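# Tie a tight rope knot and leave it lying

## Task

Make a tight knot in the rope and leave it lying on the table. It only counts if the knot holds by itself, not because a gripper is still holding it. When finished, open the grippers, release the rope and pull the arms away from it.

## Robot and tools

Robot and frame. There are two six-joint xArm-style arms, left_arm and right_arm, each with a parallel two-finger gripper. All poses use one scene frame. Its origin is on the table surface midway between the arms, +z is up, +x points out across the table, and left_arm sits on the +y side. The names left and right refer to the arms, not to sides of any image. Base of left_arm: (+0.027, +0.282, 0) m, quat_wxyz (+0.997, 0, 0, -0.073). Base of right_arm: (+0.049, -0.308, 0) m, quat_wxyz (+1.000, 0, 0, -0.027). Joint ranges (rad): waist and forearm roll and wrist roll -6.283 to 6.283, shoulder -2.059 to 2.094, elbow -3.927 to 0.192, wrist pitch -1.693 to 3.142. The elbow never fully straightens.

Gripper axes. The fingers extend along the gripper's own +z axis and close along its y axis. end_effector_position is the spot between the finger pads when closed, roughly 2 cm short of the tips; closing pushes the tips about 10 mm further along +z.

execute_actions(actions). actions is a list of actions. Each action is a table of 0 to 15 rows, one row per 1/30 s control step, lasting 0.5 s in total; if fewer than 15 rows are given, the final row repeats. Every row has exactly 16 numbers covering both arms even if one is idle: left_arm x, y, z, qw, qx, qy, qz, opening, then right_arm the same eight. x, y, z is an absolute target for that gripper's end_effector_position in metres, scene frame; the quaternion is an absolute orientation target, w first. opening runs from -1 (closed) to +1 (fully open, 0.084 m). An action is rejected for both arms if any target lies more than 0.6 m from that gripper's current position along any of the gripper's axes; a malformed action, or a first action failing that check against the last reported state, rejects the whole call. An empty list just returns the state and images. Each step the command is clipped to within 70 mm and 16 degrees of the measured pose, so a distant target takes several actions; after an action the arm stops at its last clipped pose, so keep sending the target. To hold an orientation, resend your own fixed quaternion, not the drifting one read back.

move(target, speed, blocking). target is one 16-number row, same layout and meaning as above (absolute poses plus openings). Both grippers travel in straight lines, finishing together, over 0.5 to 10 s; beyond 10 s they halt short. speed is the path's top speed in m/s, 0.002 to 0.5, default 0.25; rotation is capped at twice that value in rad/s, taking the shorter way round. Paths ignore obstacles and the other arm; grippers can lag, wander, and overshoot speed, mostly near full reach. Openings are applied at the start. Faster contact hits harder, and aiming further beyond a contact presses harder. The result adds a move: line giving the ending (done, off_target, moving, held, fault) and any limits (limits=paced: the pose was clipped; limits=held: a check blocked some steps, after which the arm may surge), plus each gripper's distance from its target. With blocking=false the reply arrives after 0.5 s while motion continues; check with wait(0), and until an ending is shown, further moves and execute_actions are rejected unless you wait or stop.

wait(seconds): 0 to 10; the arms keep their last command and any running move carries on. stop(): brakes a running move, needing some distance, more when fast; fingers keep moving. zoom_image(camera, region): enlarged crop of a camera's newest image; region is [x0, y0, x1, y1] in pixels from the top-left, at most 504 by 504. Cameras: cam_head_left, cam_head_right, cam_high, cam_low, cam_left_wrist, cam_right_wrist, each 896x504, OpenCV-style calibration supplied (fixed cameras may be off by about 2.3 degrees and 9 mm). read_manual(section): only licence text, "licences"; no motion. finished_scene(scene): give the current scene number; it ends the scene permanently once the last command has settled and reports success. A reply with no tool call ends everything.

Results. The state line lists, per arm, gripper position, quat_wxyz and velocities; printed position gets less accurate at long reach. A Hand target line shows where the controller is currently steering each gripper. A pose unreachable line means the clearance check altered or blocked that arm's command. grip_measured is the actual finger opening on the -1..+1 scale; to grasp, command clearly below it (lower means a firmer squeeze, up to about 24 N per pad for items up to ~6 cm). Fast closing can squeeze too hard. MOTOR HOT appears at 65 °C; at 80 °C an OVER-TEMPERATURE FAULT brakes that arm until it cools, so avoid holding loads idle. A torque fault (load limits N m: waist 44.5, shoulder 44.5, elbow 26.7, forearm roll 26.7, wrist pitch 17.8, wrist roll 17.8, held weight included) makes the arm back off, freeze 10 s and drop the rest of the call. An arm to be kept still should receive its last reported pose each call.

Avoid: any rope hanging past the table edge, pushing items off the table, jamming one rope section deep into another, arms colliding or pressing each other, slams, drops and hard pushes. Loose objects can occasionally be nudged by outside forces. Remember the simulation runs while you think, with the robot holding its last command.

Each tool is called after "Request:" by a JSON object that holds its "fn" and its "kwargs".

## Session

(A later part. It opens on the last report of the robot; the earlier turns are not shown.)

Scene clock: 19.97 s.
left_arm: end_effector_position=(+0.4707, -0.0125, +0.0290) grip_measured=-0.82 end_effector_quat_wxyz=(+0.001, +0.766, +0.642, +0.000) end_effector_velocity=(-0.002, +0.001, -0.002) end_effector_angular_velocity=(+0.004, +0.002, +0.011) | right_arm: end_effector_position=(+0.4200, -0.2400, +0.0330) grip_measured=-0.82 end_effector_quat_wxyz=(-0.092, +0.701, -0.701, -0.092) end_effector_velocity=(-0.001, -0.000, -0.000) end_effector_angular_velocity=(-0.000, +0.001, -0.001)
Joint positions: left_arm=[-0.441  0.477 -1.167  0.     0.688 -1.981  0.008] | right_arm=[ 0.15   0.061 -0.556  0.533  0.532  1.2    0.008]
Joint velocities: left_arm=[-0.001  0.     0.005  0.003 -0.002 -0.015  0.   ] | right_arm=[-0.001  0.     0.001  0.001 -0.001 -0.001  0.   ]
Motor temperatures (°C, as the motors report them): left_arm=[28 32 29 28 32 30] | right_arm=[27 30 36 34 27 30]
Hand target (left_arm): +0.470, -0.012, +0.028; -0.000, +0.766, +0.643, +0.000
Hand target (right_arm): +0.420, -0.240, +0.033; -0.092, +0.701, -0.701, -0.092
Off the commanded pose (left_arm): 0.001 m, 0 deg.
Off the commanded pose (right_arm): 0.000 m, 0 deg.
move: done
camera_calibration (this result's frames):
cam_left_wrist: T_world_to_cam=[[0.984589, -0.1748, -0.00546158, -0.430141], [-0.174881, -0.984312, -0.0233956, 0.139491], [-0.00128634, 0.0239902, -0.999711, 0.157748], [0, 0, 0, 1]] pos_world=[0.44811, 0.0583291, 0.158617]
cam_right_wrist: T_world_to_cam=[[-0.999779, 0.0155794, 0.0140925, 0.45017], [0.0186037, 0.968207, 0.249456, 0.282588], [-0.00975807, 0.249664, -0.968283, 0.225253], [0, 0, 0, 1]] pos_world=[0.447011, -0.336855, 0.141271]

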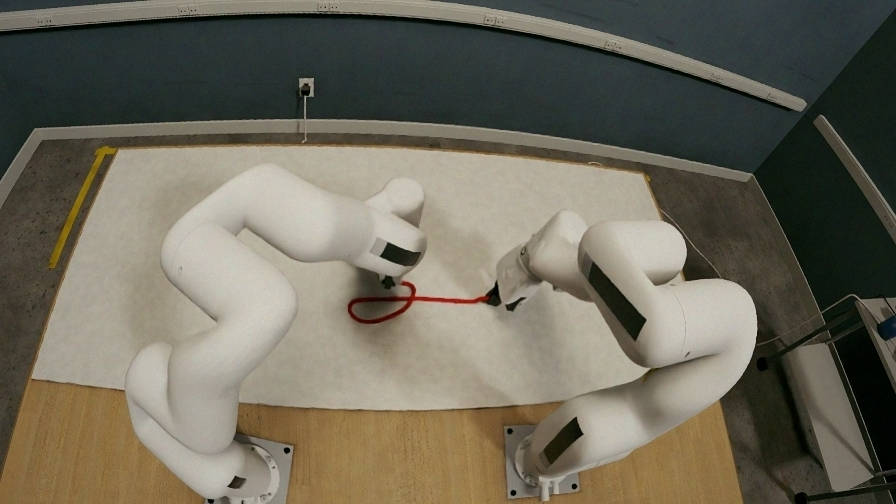

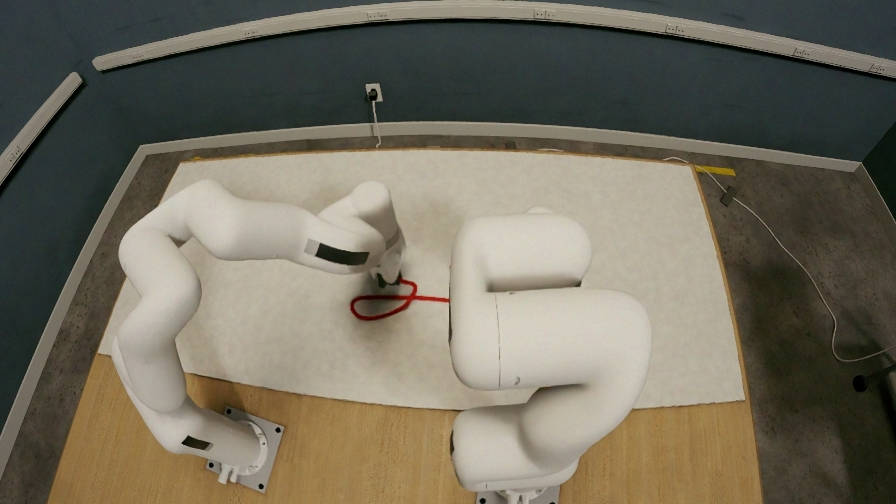

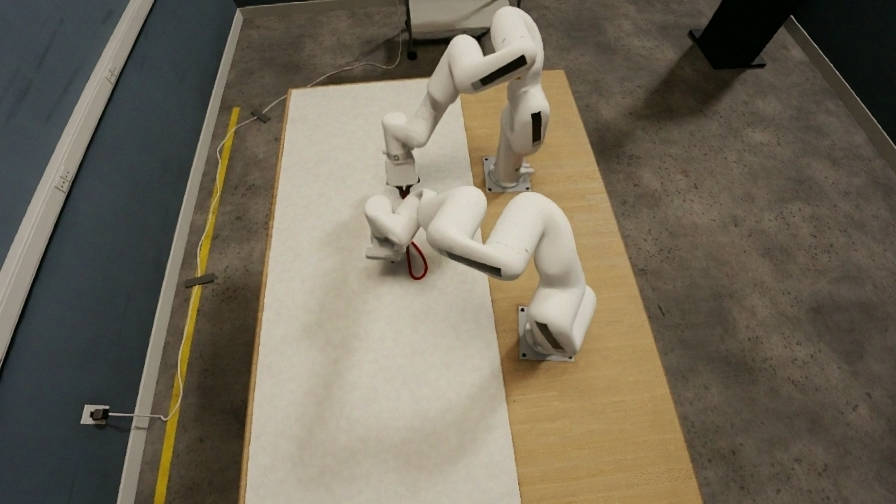

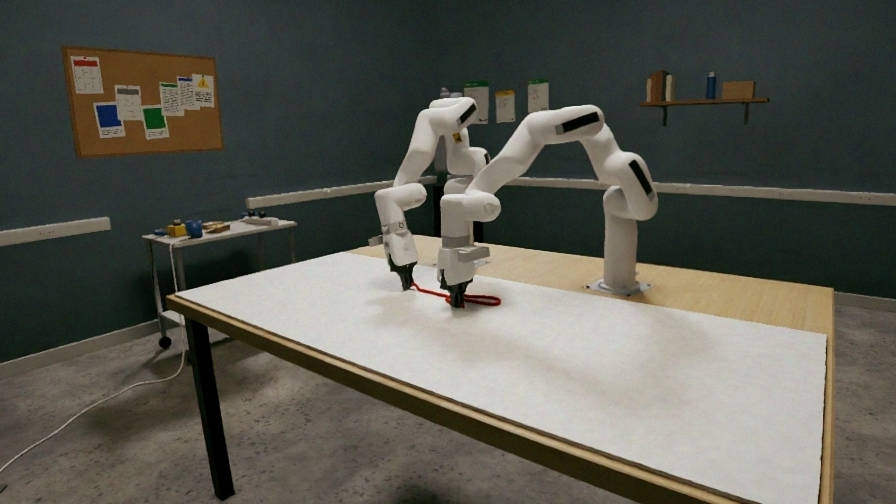

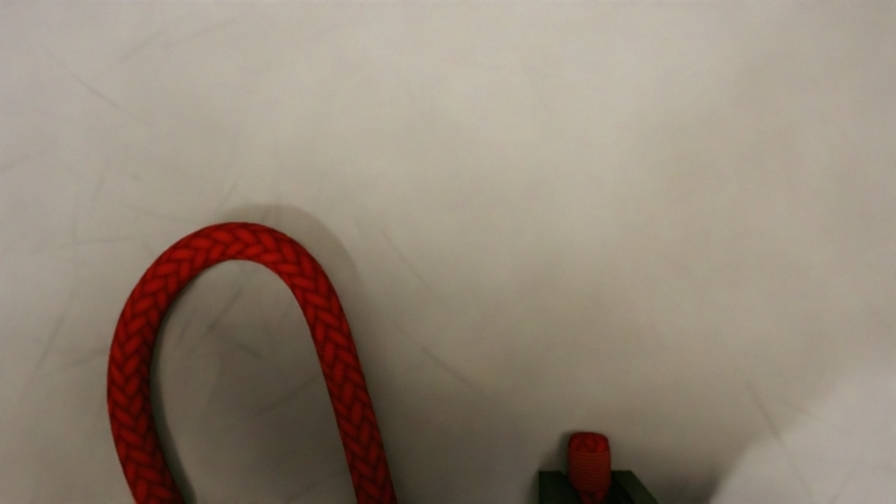

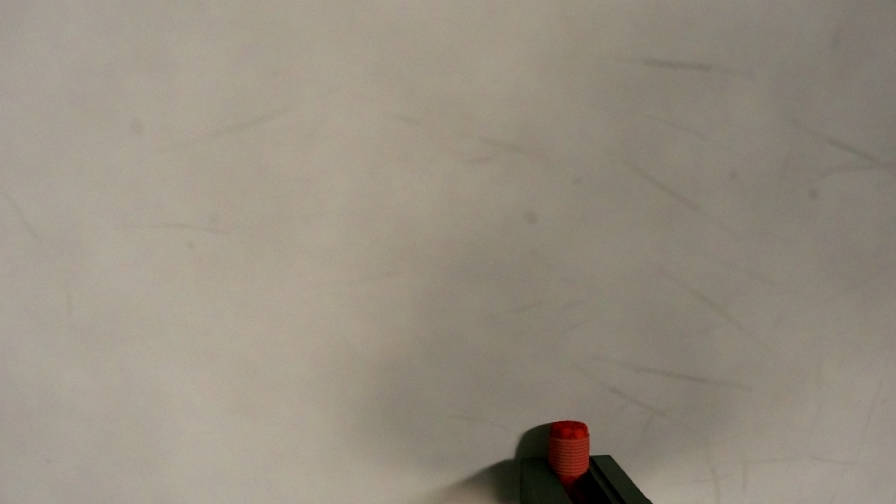

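Request:
{"fn": "execute_actions", "kwargs": {"actions": [[[0.47,-0.012,0.0283,0,0.7660,0.6428,0,-0.82,0.42,-0.24,0.033,-0.0923,0.7011,-0.7011,-0.0923,-0.92],[0.47,-0.012,0.0281,0,0.7660,0.6428,0,-0.73,0.42,-0.24,0.033,-0.0923,0.7011,-0.7011,-0.0923,-0.92],[0.47,-0.012,0.028,0,0.7660,0.6428,0,-0.64,0.42,-0.24,0.033,-0.0923,0.7011,-0.7011,-0.0923,-0.92],[0.47,-0.012,0.028,0,0.7660,0.6428,0,-0.55,0.42,-0.24,0.033,-0.0923,0.7011,-0.7011,-0.0923,-0.92],[0.47,-0.012,0.028,0,0.7660,0.6428,0,-0.45,0.42,-0.24,0.033,-0.0923,0.7011,-0.7011,-0.0923,-0.92],[0.47,-0.012,0.028,0,0.7660,0.6428,0,-0.45,0.42,-0.24,0.033,-0.0923,0.7011,-0.7011,-0.0923,-0.92],[0.47,-0.012,0.028,0,0.7660,0.6428,0,-0.45,0.42,-0.24,0.033,-0.0923,0.7011,-0.7011,-0.0923,-0.92],[0.47,-0.012,0.0289,0,0.7660,0.6428,0,-0.45,0.42,-0.24,0.033,-0.0923,0.7011,-0.7011,-0.0923,-0.92],[0.47,-0.012,0.0313,0,0.7660,0.6428,0,-0.45,0.42,-0.24,0.033,-0.0923,0.7011,-0.7011,-0.0923,-0.92],[0.47,-0.012,0.0347,0,0.7660,0.6428,0,-0.45,0.42,-0.24,0.033,-0.0923,0.7011,-0.7011,-0.0923,-0.92],[0.47,-0.012,0.0385,0,0.7660,0.6428,0,-0.45,0.42,-0.24,0.033,-0.0923,0.7011,-0.7011,-0.0923,-0.92],[0.47,-0.012,0.0423,0,0.7660,0.6428,0,-0.45,0.42,-0.24,0.033,-0.0923,0.7011,-0.7011,-0.0923,-0.92],[0.47,-0.012,0.0457,0,0.7660,0.6428,0,-0.45,0.42,-0.24,0.033,-0.0923,0.7011,-0.7011,-0.0923,-0.92],[0.47,-0.012,0.0481,0,0.7660,0.6428,0,-0.45,0.42,-0.24,0.033,-0.0923,0.7011,-0.7011,-0.0923,-0.92],[0.47,-0.012,0.049,0,0.7660,0.6428,0,-0.45,0.42,-0.24,0.033,-0.0923,0.7011,-0.7011,-0.0923,-0.92]],[[0.4694,-0.0116,0.049,0,0.7651,0.6439,0,-0.45,0.42,-0.24,0.033,-0.0923,0.7011,-0.7011,-0.0923,-0.92],[0.4675,-0.0105,0.049,0,0.7628,0.6467,0,-0.45,0.42,-0.24,0.033,-0.0923,0.7011,-0.7011,-0.0923,-0.92],[0.4647,-0.0089,0.049,0,0.7590,0.6510,0,-0.45,0.42,-0.24,0.033,-0.0923,0.7011,-0.7011,-0.0923,-0.92],[0.4611,-0.0068,0.049,0,0.7541,0.6567,0,-0.45,0.42,-0.24,0.033,-0.0923,0.7011,-0.7011,-0.0923,-0.92],[0.4568,-0.0042,0.049,0,0.7484,0.6633,0,-0.45,0.42,-0.24,0.033,-0.0923,0.7011,-0.7011,-0.0923,-0.92],[0.4521,-0.0014,0.049,0,0.7419,0.6706,0,-0.45,0.42,-0.24,0.033,-0.0923,0.7011,-0.7011,-0.0923,-0.92],[0.4471,0.0015,0.049,0,0.7349,0.6782,0,-0.45,0.42,-0.24,0.033,-0.0923,0.7011,-0.7011,-0.0923,-0.92],[0.4421,0.0045,0.049,0,0.7278,0.6858,0,-0.45,0.42,-0.24,0.033,-0.0923,0.7011,-0.7011,-0.0923,-0.92],[0.4371,0.0074,0.049,0,0.7207,0.6933,0,-0.45,0.42,-0.24,0.033,-0.0923,0.7011,-0.7011,-0.0923,-0.92],[0.4324,0.0102,0.049,0,0.7139,0.7003,0,-0.45,0.42,-0.24,0.033,-0.0923,0.7011,-0.7011,-0.0923,-0.92],[0.4281,0.0128,0.049,0,0.7077,0.7065,0,-0.45,0.42,-0.24,0.033,-0.0923,0.7011,-0.7011,-0.0923,-0.92],[0.4245,0.0149,0.049,0,0.7024,0.7118,0,-0.45,0.42,-0.24,0.033,-0.0923,0.7011,-0.7011,-0.0923,-0.92],[0.4217,0.0165,0.049,0,0.6983,0.7158,0,-0.45,0.42,-0.24,0.033,-0.0923,0.7011,-0.7011,-0.0923,-0.92],[0.4199,0.0176,0.049,0,0.6957,0.7184,0,-0.45,0.42,-0.24,0.033,-0.0923,0.7011,-0.7011,-0.0923,-0.92],[0.4192,0.018,0.049,0,0.6947,0.7193,0,-0.45,0.42,-0.24,0.033,-0.0923,0.7011,-0.7011,-0.0923,-0.92]]]}}

Request:
{"fn": "execute_actions", "kwargs": {"actions": []}}

Scene clock: 22.23 s.
left_arm: end_effector_position=(+0.4283, +0.0127, +0.0476) grip_measured=-0.47 end_effector_quat_wxyz=(-0.004, +0.708, +0.706, -0.003) end_effector_velocity=(-0.097, +0.056, +0.003) end_effector_angular_velocity=(-0.001, -0.023, +0.383) | right_arm: end_effector_position=(+0.4200, -0.2400, +0.0330) grip_measured=-0.82 end_effector_quat_wxyz=(-0.092, +0.701, -0.701, -0.092) end_effector_velocity=(+0.000, +0.000, +0.000) end_effector_angular_velocity=(+0.001, +0.000, +0.001)
Joint positions: left_arm=[-0.444  0.308 -0.971 -0.006  0.672 -2.152  0.024] | right_arm=[ 0.15   0.061 -0.556  0.533  0.532  1.2    0.008]
Joint velocities: left_arm=[-0.018 -0.325  0.482  0.013 -0.179 -0.411  0.   ] | right_arm=[ 0.001  0.    -0.001  0.     0.001 -0.    -0.   ]
Motor temperatures (°C, as the motors report them): left_arm=[28 32 29 28 32 30] | right_arm=[27 30 36 34 27 30]
Hand target (left_arm): +0.420, +0.018, +0.048; -0.002, +0.695, +0.719, -0.002
Hand target (right_arm): +0.420, -0.240, +0.033; -0.092, +0.701, -0.701, -0.092
Off the commanded pose (left_arm): 0.011 m, 2 deg.
Off the commanded pose (right_arm): 0.000 m, 0 deg.
camera_calibration (this result's frames):
cam_left_wrist: T_world_to_cam=[[0.999856, -0.0040938, -0.0164839, -0.392078], [-0.00451062, -0.999669, -0.025329, 0.0846687], [-0.0163748, 0.0253997, -0.999543, 0.182191], [0, 0, 0, 1]] pos_world=[0.395387, 0.078408, 0.177789]
cam_right_wrist: T_world_to_cam=[[-0.999779, 0.0155792, 0.0140928, 0.450169], [0.0186035, 0.968207, 0.249456, 0.282588], [-0.00975844, 0.249664, -0.968283, 0.225253], [0, 0, 0, 1]] pos_world=[0.447011, -0.336855, 0.141271]

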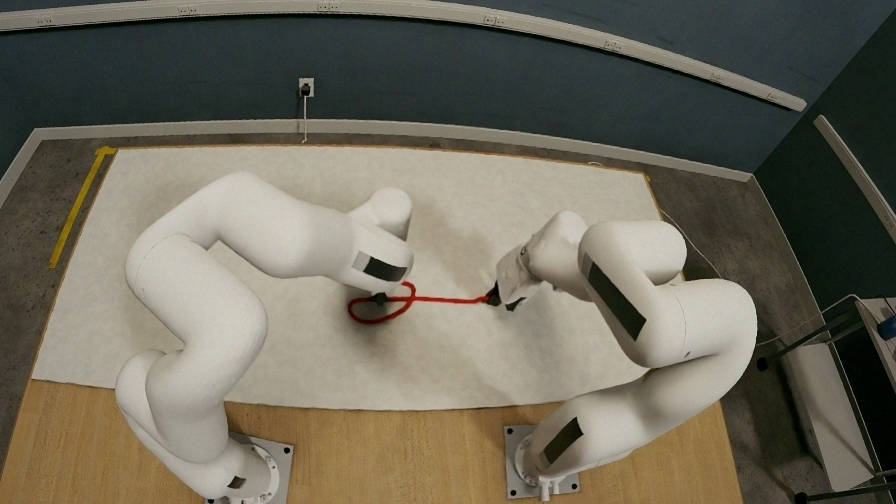

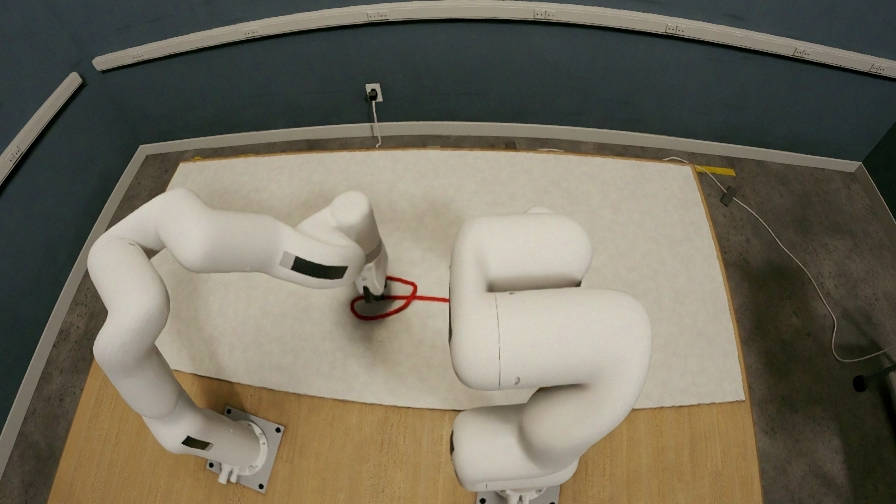

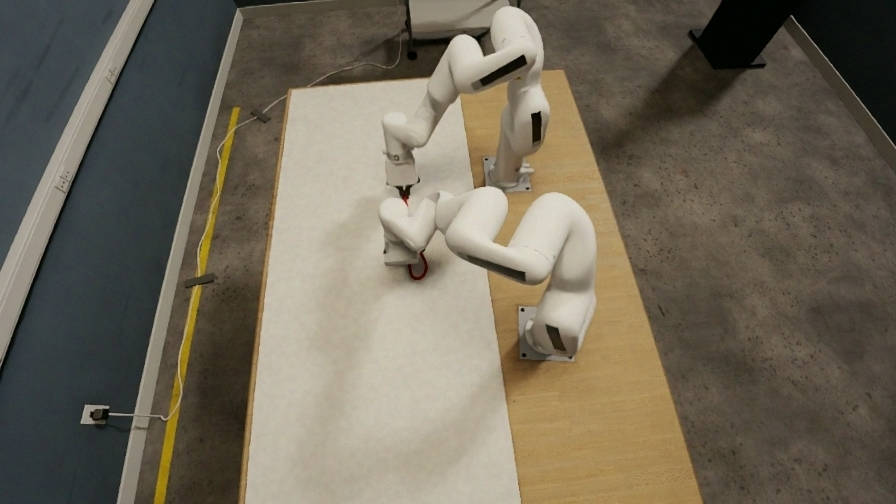

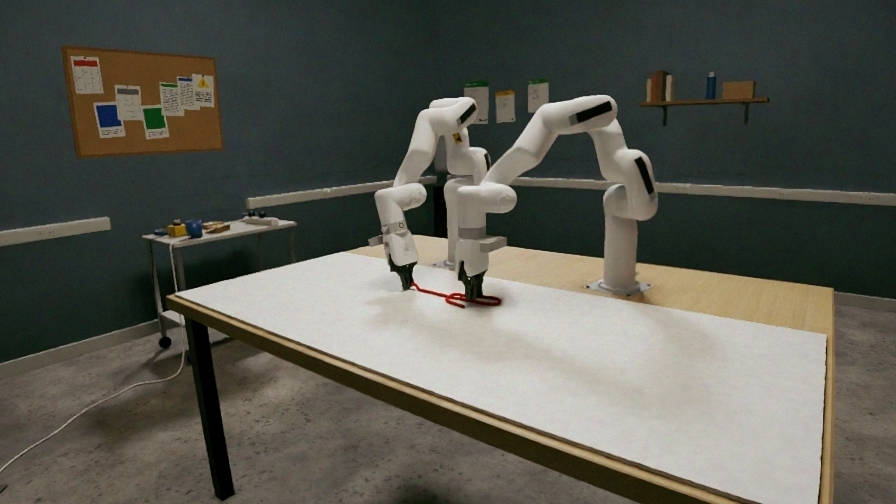

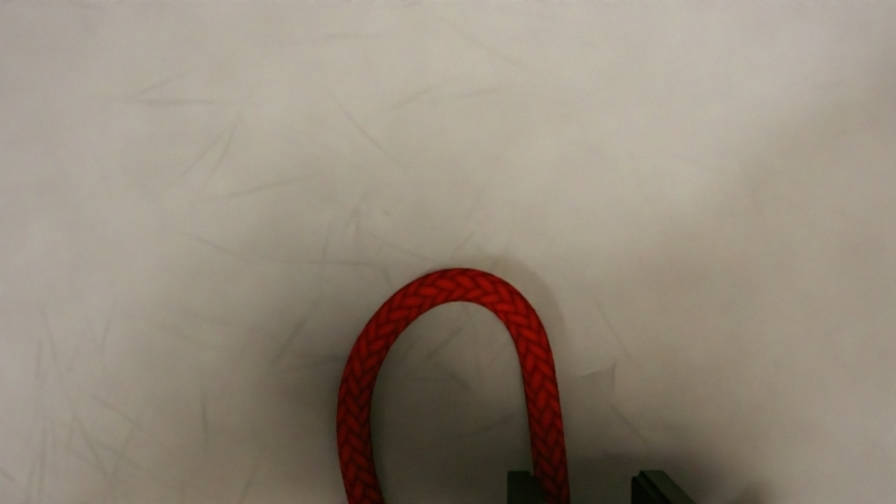

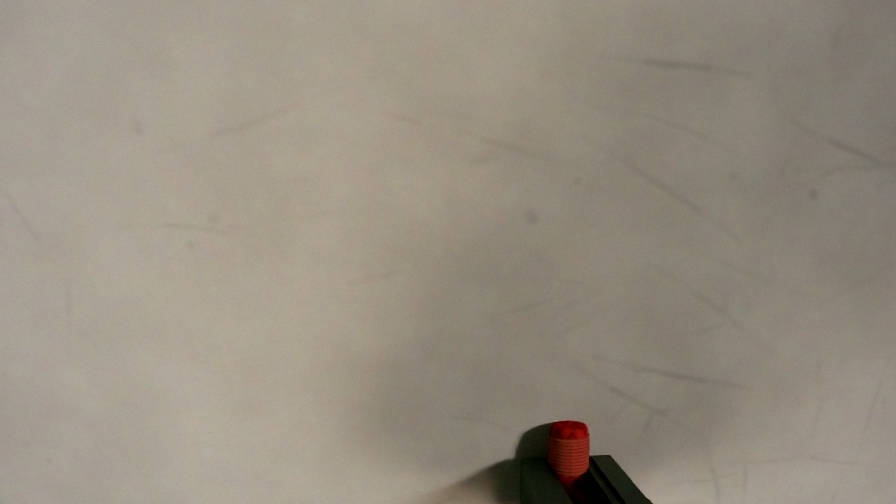

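Scene clock: 22.23 s.
left_arm: end_effector_position=(+0.4283, +0.0127, +0.0476) grip_measured=-0.47 end_effector_quat_wxyz=(-0.004, +0.708, +0.706, -0.003) end_effector_velocity=(-0.097, +0.056, +0.003) end_effector_angular_velocity=(-0.001, -0.023, +0.383) | right_arm: end_effector_position=(+0.4200, -0.2400, +0.0330) grip_measured=-0.82 end_effector_quat_wxyz=(-0.092, +0.701, -0.701, -0.092) end_effector_velocity=(+0.000, +0.000, +0.000) end_effector_angular_velocity=(+0.001, +0.000, +0.001)
Joint positions: left_arm=[-0.444  0.308 -0.971 -0.006  0.672 -2.152  0.024] | right_arm=[ 0.15   0.061 -0.556  0.533  0.532  1.2    0.008]
Joint velocities: left_arm=[-0.018 -0.325  0.482  0.013 -0.179 -0.411  0.   ] | right_arm=[ 0.001  0.    -0.001  0.     0.001 -0.    -0.   ]
Motor temperatures (°C, as the motors report them): left_arm=[28 32 29 28 32 30] | right_arm=[27 30 36 34 27 30]
Hand target (left_arm): +0.420, +0.018, +0.048; -0.002, +0.695, +0.719, -0.002
Hand target (right_arm): +0.420, -0.240, +0.033; -0.092, +0.701, -0.701, -0.092
Off the commanded pose (left_arm): 0.011 m, 2 deg.
Off the commanded pose (right_arm): 0.000 m, 0 deg.
camera_calibration (this result's frames):
cam_left_wrist: T_world_to_cam=[[0.999856, -0.0040938, -0.0164839, -0.392078], [-0.00451062, -0.999669, -0.025329, 0.0846687], [-0.0163748, 0.0253997, -0.999543, 0.182191], [0, 0, 0, 1]] pos_world=[0.395387, 0.078408, 0.177789]
cam_right_wrist: T_world_to_cam=[[-0.999779, 0.0155792, 0.0140928, 0.450169], [0.0186035, 0.968207, 0.249456, 0.282588], [-0.00975844, 0.249664, -0.968283, 0.225253], [0, 0, 0, 1]] pos_world=[0.447011, -0.336855, 0.141271]

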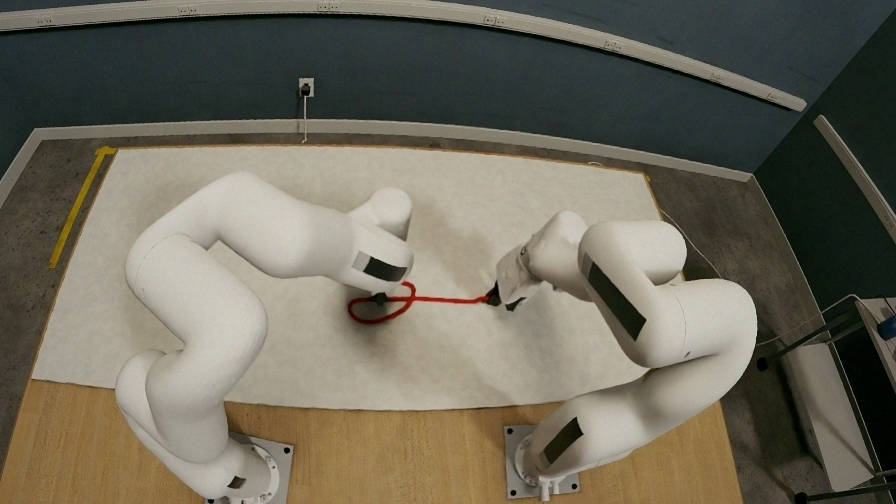

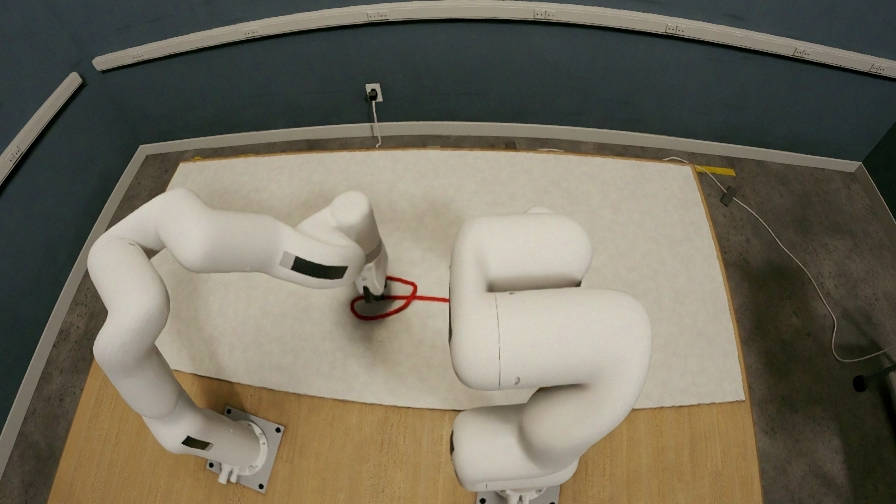

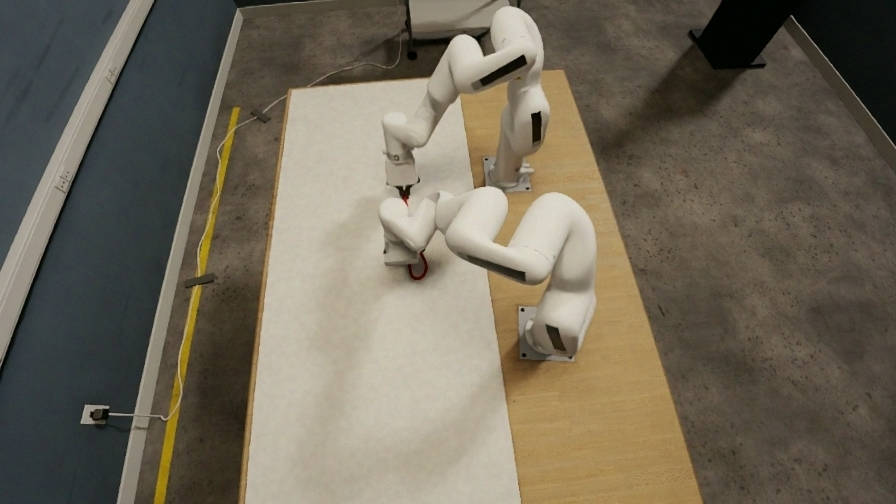

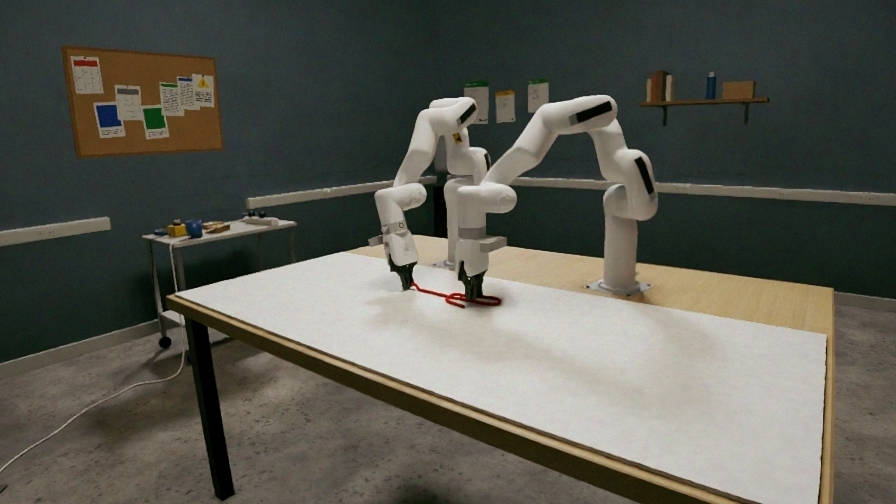

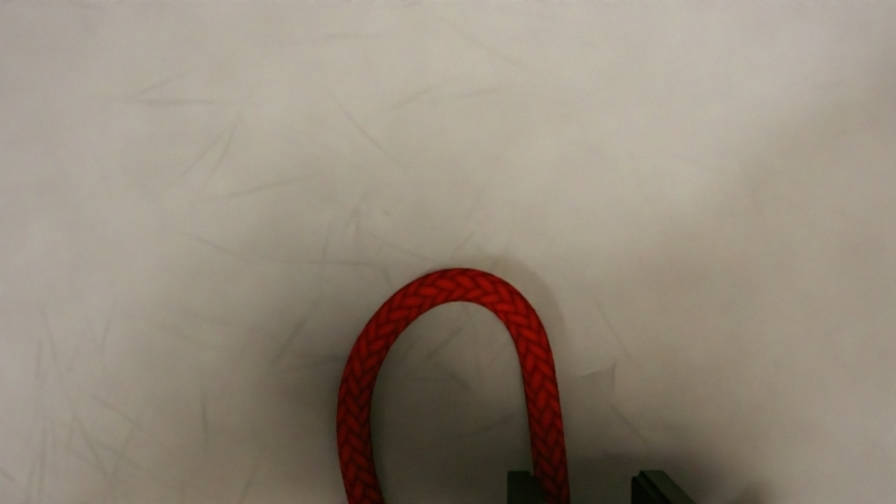

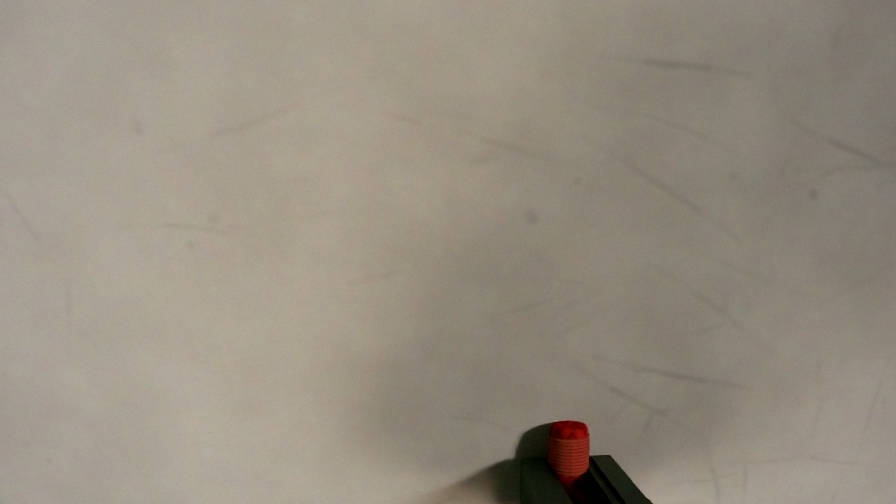

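Request:
{"fn": "execute_actions", "kwargs": {"actions": [[[0.42,0.018,0.0474,0,0.6947,0.7193,0,-0.45,0.42,-0.24,0.033,-0.0923,0.7011,-0.7011,-0.0923,-0.92],[0.42,0.018,0.0457,0,0.6947,0.7193,0,-0.45,0.42,-0.24,0.033,-0.0923,0.7011,-0.7011,-0.0923,-0.92],[0.42,0.018,0.0432,0,0.6947,0.7193,0,-0.45,0.42,-0.24,0.033,-0.0923,0.7011,-0.7011,-0.0923,-0.92],[0.42,0.018,0.0403,0,0.6947,0.7193,0,-0.45,0.42,-0.24,0.033,-0.0923,0.7011,-0.7011,-0.0923,-0.92],[0.42,0.018,0.037,0,0.6947,0.7193,0,-0.45,0.42,-0.24,0.033,-0.0923,0.7011,-0.7011,-0.0923,-0.92],[0.42,0.018,0.0337,0,0.6947,0.7193,0,-0.45,0.42,-0.24,0.033,-0.0923,0.7011,-0.7011,-0.0923,-0.92],[0.42,0.018,0.0308,0,0.6947,0.7193,0,-0.45,0.42,-0.24,0.033,-0.0923,0.7011,-0.7011,-0.0923,-0.92],[0.42,0.018,0.0283,0,0.6947,0.7193,0,-0.45,0.42,-0.24,0.033,-0.0923,0.7011,-0.7011,-0.0923,-0.92],[0.42,0.018,0.0266,0,0.6947,0.7193,0,-0.45,0.42,-0.24,0.033,-0.0923,0.7011,-0.7011,-0.0923,-0.92],[0.42,0.018,0.026,0,0.6947,0.7193,0,-0.45,0.42,-0.24,0.033,-0.0923,0.7011,-0.7011,-0.0923,-0.92],[0.42,0.018,0.026,0,0.6947,0.7193,0,-0.45,0.42,-0.24,0.033,-0.0923,0.7011,-0.7011,-0.0923,-0.92],[0.42,0.018,0.026,0,0.6947,0.7193,0,-0.45,0.42,-0.24,0.033,-0.0923,0.7011,-0.7011,-0.0923,-0.92],[0.42,0.018,0.026,0,0.6947,0.7193,0,-0.51,0.42,-0.24,0.033,-0.0923,0.7011,-0.7011,-0.0923,-0.92],[0.42,0.018,0.026,0,0.6947,0.7193,0,-0.57,0.42,-0.24,0.033,-0.0923,0.7011,-0.7011,-0.0923,-0.92],[0.42,0.018,0.026,0,0.6947,0.7193,0,-0.63,0.42,-0.24,0.033,-0.0923,0.7011,-0.7011,-0.0923,-0.92]],[[0.42,0.018,0.026,0,0.6947,0.7193,0,-0.69,0.42,-0.24,0.033,-0.0923,0.7011,-0.7011,-0.0923,-0.92],[0.42,0.018,0.026,0,0.6947,0.7193,0,-0.75,0.42,-0.24,0.033,-0.0923,0.7011,-0.7011,-0.0923,-0.92],[0.42,0.018,0.026,0,0.6947,0.7193,0,-0.81,0.42,-0.24,0.033,-0.0923,0.7011,-0.7011,-0.0923,-0.92],[0.42,0.018,0.026,0,0.6947,0.7193,0,-0.87,0.42,-0.24,0.033,-0.0923,0.7011,-0.7011,-0.0923,-0.92],[0.42,0.018,0.026,0,0.6947,0.7193,0,-0.92,0.42,-0.24,0.033,-0.0923,0.7011,-0.7011,-0.0923,-0.92],[0.42,0.018,0.026,0,0.6947,0.7193,0,-0.92,0.42,-0.24,0.033,-0.0923,0.7011,-0.7011,-0.0923,-0.92],[0.42,0.018,0.026,0,0.6947,0.7193,0,-0.92,0.42,-0.24,0.033,-0.0923,0.7011,-0.7011,-0.0923,-0.92],[0.42,0.018,0.026,0,0.6947,0.7193,0,-0.92,0.42,-0.24,0.033,-0.0923,0.7011,-0.7011,-0.0923,-0.92],[0.42,0.018,0.0265,0,0.6947,0.7193,0,-0.92,0.42,-0.2399,0.033,-0.0923,0.7011,-0.7011,-0.0923,-0.92],[0.42,0.018,0.0275,0,0.6947,0.7193,0,-0.92,0.42,-0.2397,0.033,-0.0923,0.7011,-0.7011,-0.0923,-0.92],[0.42,0.018,0.029,0,0.6947,0.7193,0,-0.92,0.42,-0.2394,0.033,-0.0923,0.7011,-0.7011,-0.0923,-0.92],[0.42,0.018,0.031,0,0.6947,0.7193,0,-0.92,0.42,-0.239,0.033,-0.0923,0.7011,-0.7011,-0.0923,-0.92],[0.42,0.018,0.0335,0,0.6947,0.7193,0,-0.92,0.42,-0.2385,0.033,-0.0923,0.7011,-0.7011,-0.0923,-0.92],[0.42,0.018,0.0365,0,0.6947,0.7193,0,-0.92,0.42,-0.238,0.033,-0.0923,0.7011,-0.7011,-0.0923,-0.92],[0.42,0.018,0.0398,0,0.6947,0.7193,0,-0.92,0.42,-0.2374,0.033,-0.0923,0.7011,-0.7011,-0.0923,-0.92]],[[0.42,0.018,0.0432,0,0.6947,0.7193,0,-0.92,0.42,-0.2368,0.033,-0.0923,0.7011,-0.7011,-0.0923,-0.92],[0.4202,0.018,0.0467,0,0.6947,0.7193,0,-0.92,0.42,-0.2362,0.033,-0.0923,0.7011,-0.7011,-0.0923,-0.92],[0.4206,0.018,0.0502,0,0.6947,0.7193,0,-0.92,0.42,-0.2356,0.033,-0.0923,0.7011,-0.7011,-0.0923,-0.92],[0.4212,0.018,0.0537,0,0.6947,0.7193,0,-0.92,0.42,-0.235,0.033,-0.0923,0.7011,-0.7011,-0.0923,-0.92],[0.422,0.018,0.057,0,0.6947,0.7193,0,-0.92,0.42,-0.2344,0.033,-0.0923,0.7011,-0.7011,-0.0923,-0.92],[0.423,0.018,0.0601,0,0.6947,0.7193,0,-0.92,0.42,-0.2338,0.033,-0.0923,0.7011,-0.7011,-0.0923,-0.92],[0.424,0.018,0.063,0,0.6947,0.7193,0,-0.92,0.42,-0.2332,0.033,-0.0923,0.7011,-0.7011,-0.0923,-0.92],[0.425,0.018,0.0656,0,0.6947,0.7193,0,-0.92,0.42,-0.2326,0.033,-0.0923,0.7011,-0.7011,-0.0923,-0.92],[0.426,0.018,0.0679,0,0.6947,0.7193,0,-0.92,0.42,-0.232,0.033,-0.0923,0.7011,-0.7011,-0.0923,-0.92],[0.427,0.018,0.0698,0,0.6947,0.7193,0,-0.92,0.42,-0.2315,0.033,-0.0923,0.7011,-0.7011,-0.0923,-0.92],[0.428,0.018,0.0713,0,0.6947,0.7193,0,-0.92,0.42,-0.231,0.033,-0.0923,0.7011,-0.7011,-0.0923,-0.92],[0.4288,0.018,0.0724,0,0.6947,0.7193,0,-0.92,0.42,-0.2306,0.033,-0.0923,0.7011,-0.7011,-0.0923,-0.92],[0.4294,0.018,0.0731,0,0.6947,0.7193,0,-0.92,0.42,-0.2303,0.033,-0.0923,0.7011,-0.7011,-0.0923,-0.92],[0.4298,0.018,0.0735,0,0.6947,0.7193,0,-0.92,0.42,-0.2301,0.033,-0.0923,0.7011,-0.7011,-0.0923,-0.92],[0.43,0.018,0.0737,0,0.6947,0.7193,0,-0.92,0.42,-0.23,0.033,-0.0923,0.7011,-0.7011,-0.0923,-0.92]]]}}

Scene clock: 24.97 s.
left_arm: end_effector_position=(+0.4284, +0.0179, +0.0710) grip_measured=-0.82 end_effector_quat_wxyz=(+0.001, +0.695, +0.719, +0.000) end_effector_velocity=(+0.018, +0.001, +0.030) end_effector_angular_velocity=(+0.002, +0.004, +0.001) | right_arm: end_effector_position=(+0.4200, -0.2309, +0.0330) grip_measured=-0.82 end_effector_quat_wxyz=(-0.092, +0.701, -0.701, -0.092) end_effector_velocity=(-0.000, +0.010, -0.000) end_effector_angular_velocity=(-0.000, +0.000, -0.000)
Joint positions: left_arm=[-0.437  0.245 -0.96  -0.     0.714 -2.187  0.008] | right_arm=[ 0.176  0.063 -0.557  0.539  0.525  1.22   0.008]
Joint velocities: left_arm=[ 0.022 -0.019 -0.08  -0.001  0.104  0.022 -0.   ] | right_arm=[ 0.028  0.002 -0.001  0.006 -0.008  0.022 -0.   ]
Motor temperatures (°C, as the motors report them): left_arm=[28 32 29 28 32 30] | right_arm=[27 30 36 34 27 30]
Hand target (left_arm): +0.430, +0.018, +0.074; +0.000, +0.695, +0.719, -0.000
Hand target (right_arm): +0.420, -0.230, +0.033; -0.092, +0.701, -0.701, -0.092
Off the commanded pose (left_arm): 0.003 m, 0 deg.
Off the commanded pose (right_arm): 0.001 m, 0 deg.
camera_calibration (this result's frames):
cam_left_wrist: T_world_to_cam=[[0.999383, 0.0345315, -0.0064003, -0.392991], [0.0343736, -0.999137, -0.0233295, 0.0736804], [-0.00720038, 0.0230951, -0.999707, 0.201535], [0, 0, 0, 1]] pos_world=[0.391667, 0.0825329, 0.200679]
cam_right_wrist: T_world_to_cam=[[-0.999782, 0.0154533, 0.0140731, 0.450014], [0.0184765, 0.968216, 0.249431, 0.273855], [-0.0097713, 0.249636, -0.96829, 0.222985], [0, 0, 0, 1]] pos_world=[0.447035, -0.32777, 0.141274]

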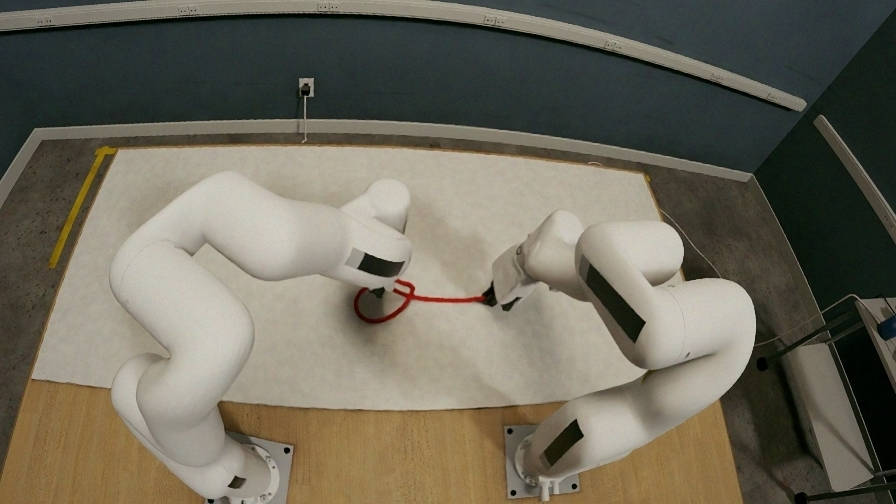

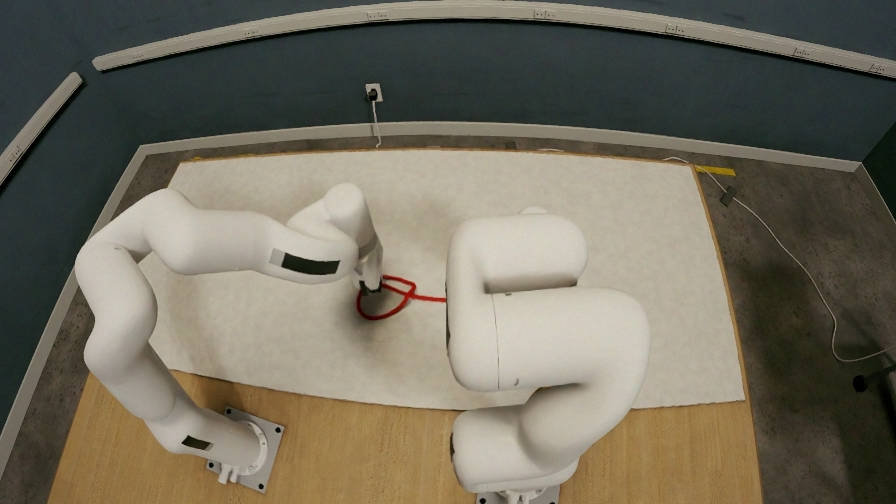

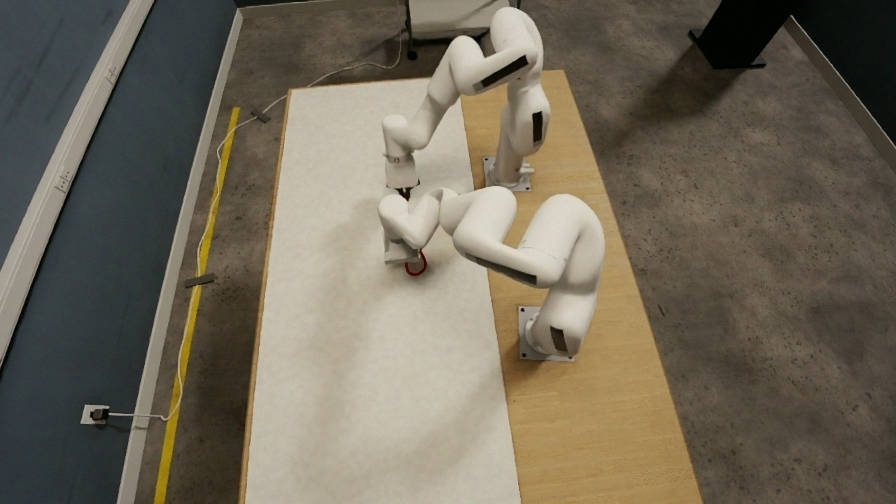

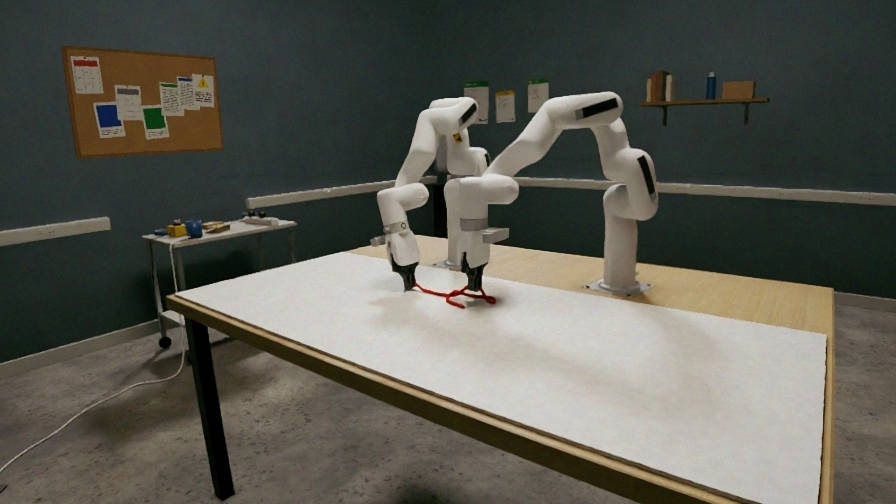

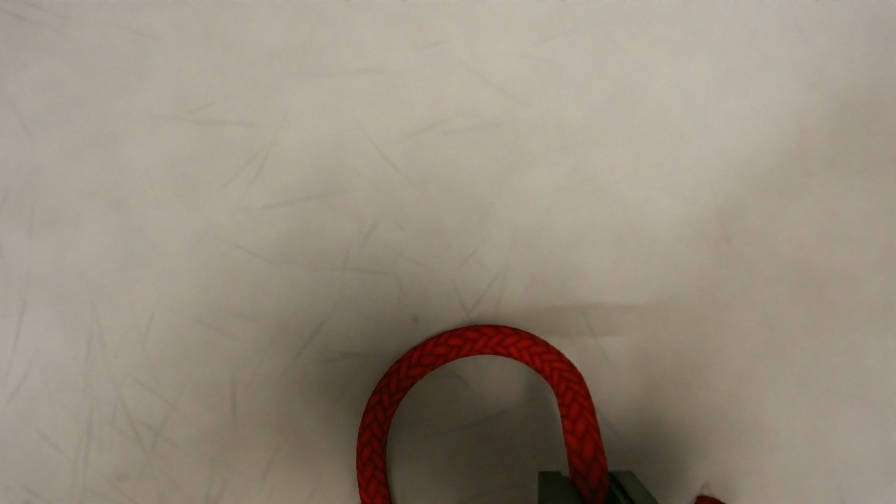

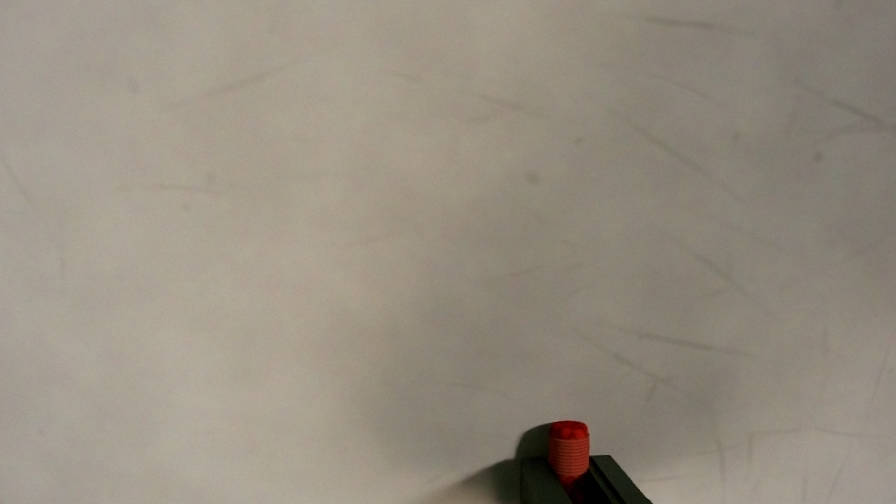

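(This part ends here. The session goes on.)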